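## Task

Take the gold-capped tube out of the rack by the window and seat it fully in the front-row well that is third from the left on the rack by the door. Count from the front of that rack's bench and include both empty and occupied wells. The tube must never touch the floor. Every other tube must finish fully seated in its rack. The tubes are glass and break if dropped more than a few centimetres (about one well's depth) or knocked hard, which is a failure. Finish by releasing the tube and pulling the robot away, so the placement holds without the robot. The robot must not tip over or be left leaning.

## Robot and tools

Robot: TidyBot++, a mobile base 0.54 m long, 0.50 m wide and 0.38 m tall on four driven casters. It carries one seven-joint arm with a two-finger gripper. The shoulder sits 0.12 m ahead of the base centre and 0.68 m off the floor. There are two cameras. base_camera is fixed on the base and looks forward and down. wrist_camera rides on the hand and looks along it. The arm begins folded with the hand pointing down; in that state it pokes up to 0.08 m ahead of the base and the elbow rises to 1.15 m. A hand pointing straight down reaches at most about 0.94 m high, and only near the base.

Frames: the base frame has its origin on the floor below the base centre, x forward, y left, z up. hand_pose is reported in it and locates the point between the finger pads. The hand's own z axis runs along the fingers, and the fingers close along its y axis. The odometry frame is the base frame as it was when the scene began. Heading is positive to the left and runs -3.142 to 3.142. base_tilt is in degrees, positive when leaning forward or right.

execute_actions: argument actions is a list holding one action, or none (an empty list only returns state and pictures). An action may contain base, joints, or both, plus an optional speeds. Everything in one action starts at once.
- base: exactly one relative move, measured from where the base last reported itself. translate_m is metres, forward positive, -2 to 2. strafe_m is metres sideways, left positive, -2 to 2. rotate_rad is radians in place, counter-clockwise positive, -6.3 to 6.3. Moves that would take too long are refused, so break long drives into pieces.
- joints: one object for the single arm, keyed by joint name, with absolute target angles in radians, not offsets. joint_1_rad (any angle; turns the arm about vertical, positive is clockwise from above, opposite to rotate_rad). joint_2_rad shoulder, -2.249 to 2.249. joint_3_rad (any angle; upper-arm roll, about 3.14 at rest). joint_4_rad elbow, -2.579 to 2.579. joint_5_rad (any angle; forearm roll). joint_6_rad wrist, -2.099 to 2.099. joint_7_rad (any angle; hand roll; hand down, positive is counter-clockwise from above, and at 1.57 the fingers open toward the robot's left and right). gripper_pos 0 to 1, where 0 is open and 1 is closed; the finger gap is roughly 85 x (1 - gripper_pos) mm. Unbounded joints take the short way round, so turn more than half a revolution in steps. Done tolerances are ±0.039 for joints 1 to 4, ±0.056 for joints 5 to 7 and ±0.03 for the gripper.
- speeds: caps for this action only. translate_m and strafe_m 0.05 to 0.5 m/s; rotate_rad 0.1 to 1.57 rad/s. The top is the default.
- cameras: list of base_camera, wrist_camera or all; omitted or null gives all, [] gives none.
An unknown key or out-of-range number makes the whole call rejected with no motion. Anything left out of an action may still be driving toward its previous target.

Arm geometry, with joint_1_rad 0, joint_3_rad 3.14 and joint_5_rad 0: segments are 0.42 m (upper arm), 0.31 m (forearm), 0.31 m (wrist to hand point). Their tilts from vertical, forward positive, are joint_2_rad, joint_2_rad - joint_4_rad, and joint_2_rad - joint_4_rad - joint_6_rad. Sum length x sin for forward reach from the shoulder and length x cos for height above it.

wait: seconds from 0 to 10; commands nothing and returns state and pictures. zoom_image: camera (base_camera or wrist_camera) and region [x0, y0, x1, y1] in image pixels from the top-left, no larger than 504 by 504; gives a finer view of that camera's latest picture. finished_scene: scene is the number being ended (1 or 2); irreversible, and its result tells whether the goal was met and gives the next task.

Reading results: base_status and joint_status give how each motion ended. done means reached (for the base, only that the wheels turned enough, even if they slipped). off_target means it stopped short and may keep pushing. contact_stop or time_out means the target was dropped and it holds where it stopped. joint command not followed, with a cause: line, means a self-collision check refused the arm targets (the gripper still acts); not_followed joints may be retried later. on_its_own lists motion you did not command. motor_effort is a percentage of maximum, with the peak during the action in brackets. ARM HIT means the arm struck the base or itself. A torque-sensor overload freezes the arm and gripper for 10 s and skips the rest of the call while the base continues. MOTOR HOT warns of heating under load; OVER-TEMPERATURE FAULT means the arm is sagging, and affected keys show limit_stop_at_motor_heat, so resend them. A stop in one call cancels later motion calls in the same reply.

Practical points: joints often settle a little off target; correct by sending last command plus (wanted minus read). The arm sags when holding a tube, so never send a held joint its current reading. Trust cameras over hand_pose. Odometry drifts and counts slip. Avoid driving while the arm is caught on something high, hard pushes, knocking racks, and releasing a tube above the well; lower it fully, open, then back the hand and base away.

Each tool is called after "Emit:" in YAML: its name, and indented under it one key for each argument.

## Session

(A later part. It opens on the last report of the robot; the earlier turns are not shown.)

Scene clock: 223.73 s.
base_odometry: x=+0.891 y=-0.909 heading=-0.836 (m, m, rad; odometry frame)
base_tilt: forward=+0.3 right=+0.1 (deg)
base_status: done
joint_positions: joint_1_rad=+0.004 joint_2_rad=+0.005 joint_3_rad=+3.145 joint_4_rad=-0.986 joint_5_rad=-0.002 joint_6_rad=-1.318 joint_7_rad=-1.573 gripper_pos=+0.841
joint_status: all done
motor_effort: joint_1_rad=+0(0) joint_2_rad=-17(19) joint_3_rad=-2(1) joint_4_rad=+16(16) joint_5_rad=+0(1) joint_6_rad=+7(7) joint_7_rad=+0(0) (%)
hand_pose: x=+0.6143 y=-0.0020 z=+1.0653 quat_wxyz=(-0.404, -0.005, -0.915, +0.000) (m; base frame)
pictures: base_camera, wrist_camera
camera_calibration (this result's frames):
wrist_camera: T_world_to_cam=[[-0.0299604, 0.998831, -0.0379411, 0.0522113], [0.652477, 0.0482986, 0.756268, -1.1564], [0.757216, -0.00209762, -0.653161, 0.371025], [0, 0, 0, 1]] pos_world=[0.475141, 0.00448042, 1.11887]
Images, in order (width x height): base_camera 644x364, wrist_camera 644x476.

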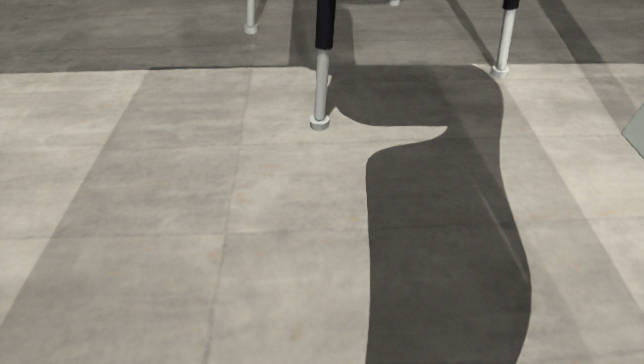

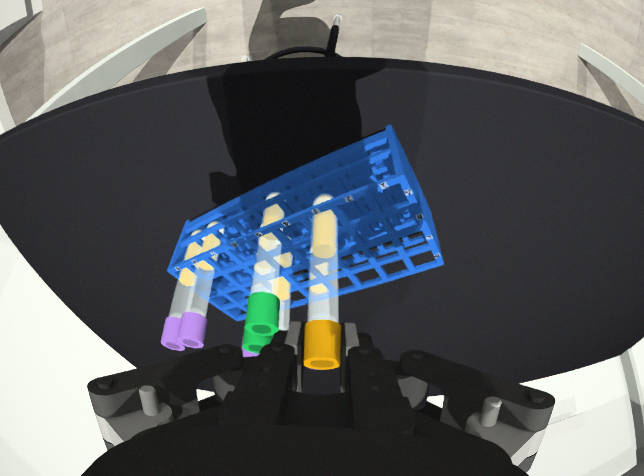

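Emit:
execute_actions:
  actions:
    - {"base":{"translate_m":-0.006},"joints":{"joint_4_rad":-1.045,"joint_6_rad":-1.223}}
  cameras: ["wrist_camera"]

Emit:
zoom_image:
  camera: "wrist_camera"
  region: [200, 140, 460, 380]

Scene clock: 229.87 s.
base_odometry: x=+0.887 y=-0.905 heading=-0.836 (m, m, rad; odometry frame)
base_tilt: forward=+0.3 right=+0.1 (deg)
base_status: done
joint_positions: joint_1_rad=+0.004 joint_2_rad=+0.005 joint_3_rad=+3.145 joint_4_rad=-1.028 joint_5_rad=-0.002 joint_6_rad=-1.270 joint_7_rad=-1.573 gripper_pos=+0.841
joint_status: all done
motor_effort: joint_1_rad=+1(1) joint_2_rad=-17(20) joint_3_rad=-1(1) joint_4_rad=+17(17) joint_5_rad=+0(1) joint_6_rad=+7(8) joint_7_rad=+0(1) (%)
hand_pose: x=+0.6226 y=-0.0020 z=+1.0553 quat_wxyz=(-0.407, -0.005, -0.913, +0.000) (m; base frame)
pictures: wrist_camera
camera_calibration (this result's frames):
wrist_camera: T_world_to_cam=[[-0.0296788, 0.998833, -0.0381005, 0.0521437], [0.648342, 0.0482478, 0.759819, -1.15539], [0.76077, -0.00215159, -0.649018, 0.351668], [0, 0, 0, 1]] pos_world=[0.483096, 0.00441877, 1.10811]
Images, in order (width x height): wrist_camera 644x476.

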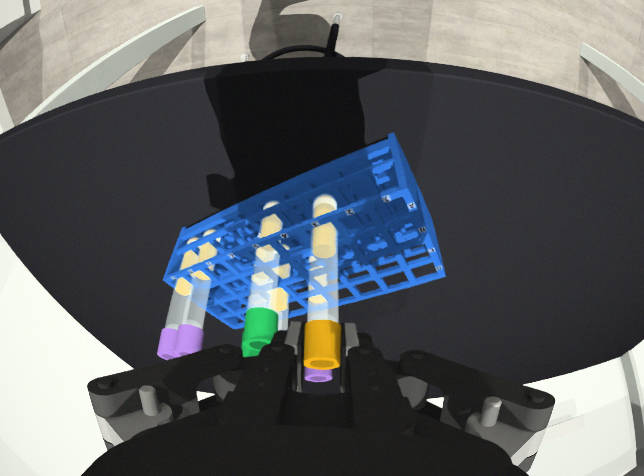

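Region (200, 140, 460, 380) of wrist_camera's 644x476 image, scaled by 1.938; it fills the top 465 rows of this view, and the rest is white.

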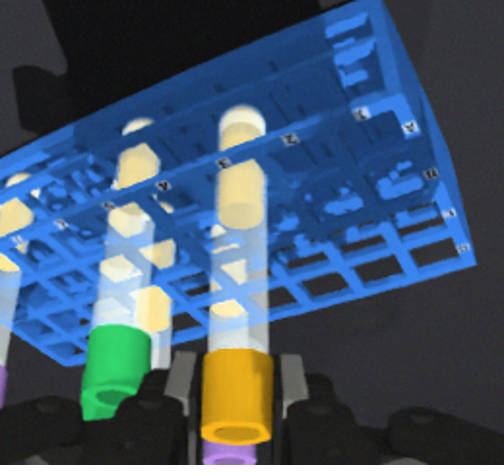

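Emit:
execute_actions:
  actions:
    - {"base":{"translate_m":-0.006},"joints":{"joint_4_rad":-1.08,"joint_6_rad":-1.188}}
  cameras: ["wrist_camera"]

Emit:
zoom_image:
  camera: "wrist_camera"
  region: [200, 140, 460, 380]

Scene clock: 234.23 s.
base_odometry: x=+0.883 y=-0.901 heading=-0.836 (m, m, rad; odometry frame)
base_tilt: forward=+0.3 right=+0.1 (deg)
base_status: done
joint_positions: joint_1_rad=+0.004 joint_2_rad=+0.005 joint_3_rad=+3.145 joint_4_rad=-1.063 joint_5_rad=-0.002 joint_6_rad=-1.235 joint_7_rad=-1.573 gripper_pos=+0.841
joint_status: all done
motor_effort: joint_1_rad=+1(2) joint_2_rad=-17(20) joint_3_rad=-1(0) joint_4_rad=+17(18) joint_5_rad=+0(0) joint_6_rad=+7(8) joint_7_rad=+0(1) (%)
hand_pose: x=+0.6282 y=-0.0021 z=+1.0460 quat_wxyz=(-0.407, -0.005, -0.913, +0.000) (m; base frame)
pictures: wrist_camera
camera_calibration (this result's frames):
wrist_camera: T_world_to_cam=[[-0.0295926, 0.998836, -0.0380971, 0.0519488], [0.647764, 0.048191, 0.760316, -1.15211], [0.761266, -0.00217821, -0.648436, 0.340427], [0, 0, 0, 1]] pos_world=[0.488679, 0.00437467, 1.09869]
Images, in order (width x height): wrist_camera 644x476.

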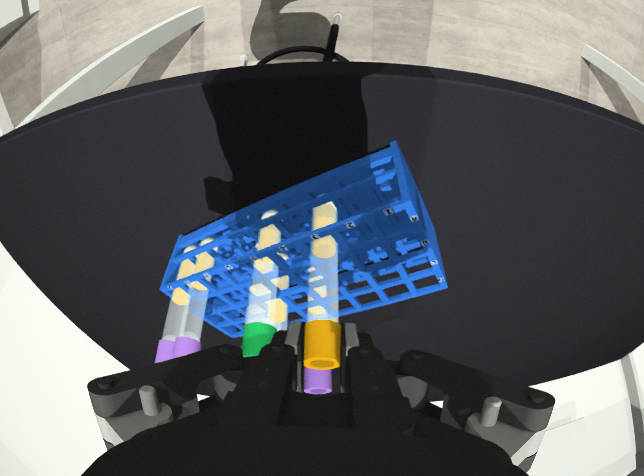

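Region (200, 140, 460, 380) of wrist_camera's 644x476 image, scaled by 1.938; it fills the top 465 rows of this view, and the rest is white.

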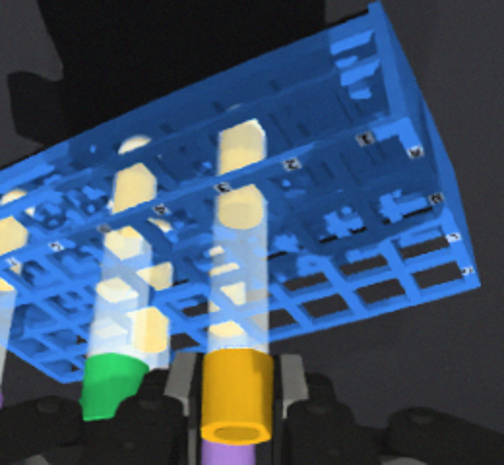

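Emit:
execute_actions:
  actions:
    - {"base":{"translate_m":-0.002},"joints":{"joint_4_rad":-1.095,"joint_6_rad":-1.173}}
  cameras: []

Emit:
execute_actions:
  actions:
    - {"joints":{"gripper_pos":0.7}}
  cameras: ["wrist_camera"]

Emit:
zoom_image:
  camera: "wrist_camera"
  region: [200, 140, 460, 380]

Scene clock: 238.70 s.
base_odometry: x=+0.881 y=-0.899 heading=-0.836 (m, m, rad; odometry frame)
base_tilt: forward=+0.2 right=+0.1 (deg)
base_status: done
joint_positions: joint_1_rad=+0.004 joint_2_rad=+0.005 joint_3_rad=+3.145 joint_4_rad=-1.077 joint_5_rad=-0.002 joint_6_rad=-1.220 joint_7_rad=-1.573 gripper_pos=+0.841
joint_status: all done
motor_effort: joint_1_rad=+1(1) joint_2_rad=-19(20) joint_3_rad=-2(2) joint_4_rad=+17(18) joint_5_rad=-1(1) joint_6_rad=+7(9) joint_7_rad=+0(0) (%)
hand_pose: x=+0.6305 y=-0.0021 z=+1.0422 quat_wxyz=(-0.408, -0.005, -0.913, +0.000) (m; base frame)
pictures: none
No camera images: the call's "cameras" was empty. Leave "cameras" out to get every camera's image.

Scene clock: 239.40 s.
base_odometry: x=+0.881 y=-0.899 heading=-0.836 (m, m, rad; odometry frame)
base_tilt: forward=+0.3 right=+0.1 (deg)
base_status: not commanded
joint_positions: joint_1_rad=+0.004 joint_2_rad=+0.005 joint_3_rad=+3.145 joint_4_rad=-1.077 joint_5_rad=-0.002 joint_6_rad=-1.218 joint_7_rad=-1.573 gripper_pos=+0.700
joint_status: all done
motor_effort: joint_1_rad=+1(1) joint_2_rad=-17(18) joint_3_rad=-1(1) joint_4_rad=+17(17) joint_5_rad=+0(1) joint_6_rad=+7(7) joint_7_rad=+1(0) (%)
hand_pose: x=+0.6308 y=-0.0021 z=+1.0425 quat_wxyz=(-0.408, -0.005, -0.913, +0.000) (m; base frame)
pictures: wrist_camera
camera_calibration (this result's frames):
wrist_camera: T_world_to_cam=[[-0.0294935, 0.998836, -0.0381553, 0.0519145], [0.646309, 0.0481752, 0.761553, -1.15152], [0.762505, -0.00219924, -0.646978, 0.333875], [0, 0, 0, 1]] pos_world=[0.491189, 0.00435505, 1.09494]
Images, in order (width x height): wrist_camera 644x476.

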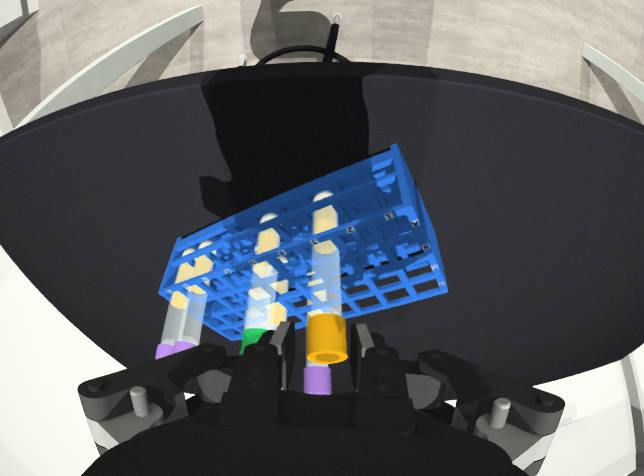

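Region (200, 140, 460, 380) of wrist_camera's 644x476 image, scaled by 1.938; it fills the top 465 rows of this view, and the rest is white.

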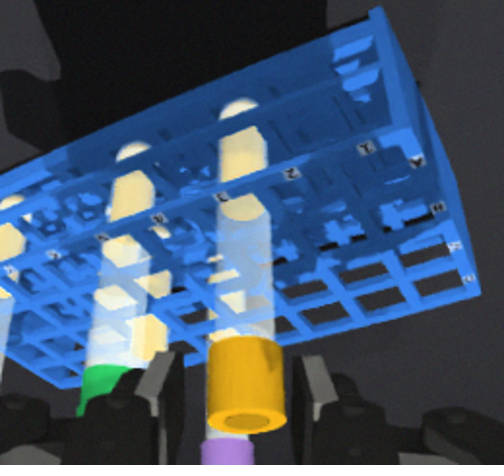

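Emit:
execute_actions:
  actions:
    - {"base":{"translate_m":-0.12},"joints":{"joint_2_rad":-0.35,"joint_6_rad":-1.5}}
  cameras: ["wrist_camera"]

Scene clock: 243.37 s.
base_odometry: x=+0.800 y=-0.810 heading=-0.835 (m, m, rad; odometry frame)
base_tilt: forward=+0.3 right=+0.1 (deg)
base_status: done
joint_positions: joint_1_rad=+0.004 joint_2_rad=-0.357 joint_3_rad=+3.145 joint_4_rad=-1.082 joint_5_rad=-0.002 joint_6_rad=-1.459 joint_7_rad=-1.573 gripper_pos=+0.700
joint_status: all done
motor_effort: joint_1_rad=+1(1) joint_2_rad=-3(21) joint_3_rad=-1(2) joint_4_rad=+13(18) joint_5_rad=+0(1) joint_6_rad=+7(8) joint_7_rad=+0(0) (%)
hand_pose: x=+0.4352 y=-0.0010 z=+1.1323 quat_wxyz=(-0.461, -0.004, -0.887, +0.000) (m; base frame)
pictures: wrist_camera
camera_calibration (this result's frames):
wrist_camera: T_world_to_cam=[[-0.025344, 0.998826, -0.0412742, 0.0502306], [0.553019, 0.0484028, 0.831761, -1.13236], [0.832783, -0.00174528, -0.553597, 0.404803], [0, 0, 0, 1]] pos_world=[0.290379, 0.00534439, 1.16803]
Images, in order (width x height): wrist_camera 644x476.

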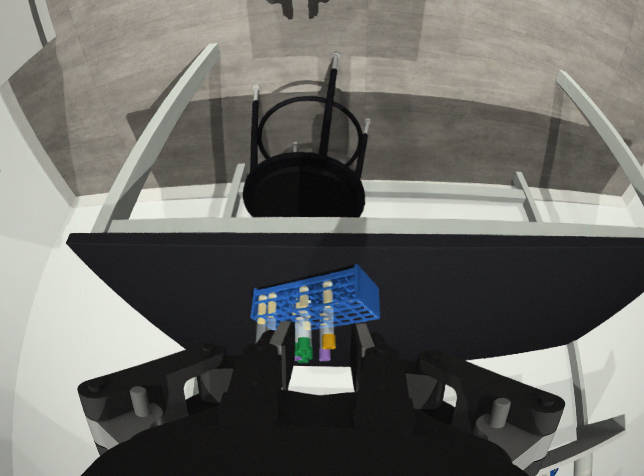

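Emit:
finished_scene:
  scene: 2

The scene is finished: the task was done.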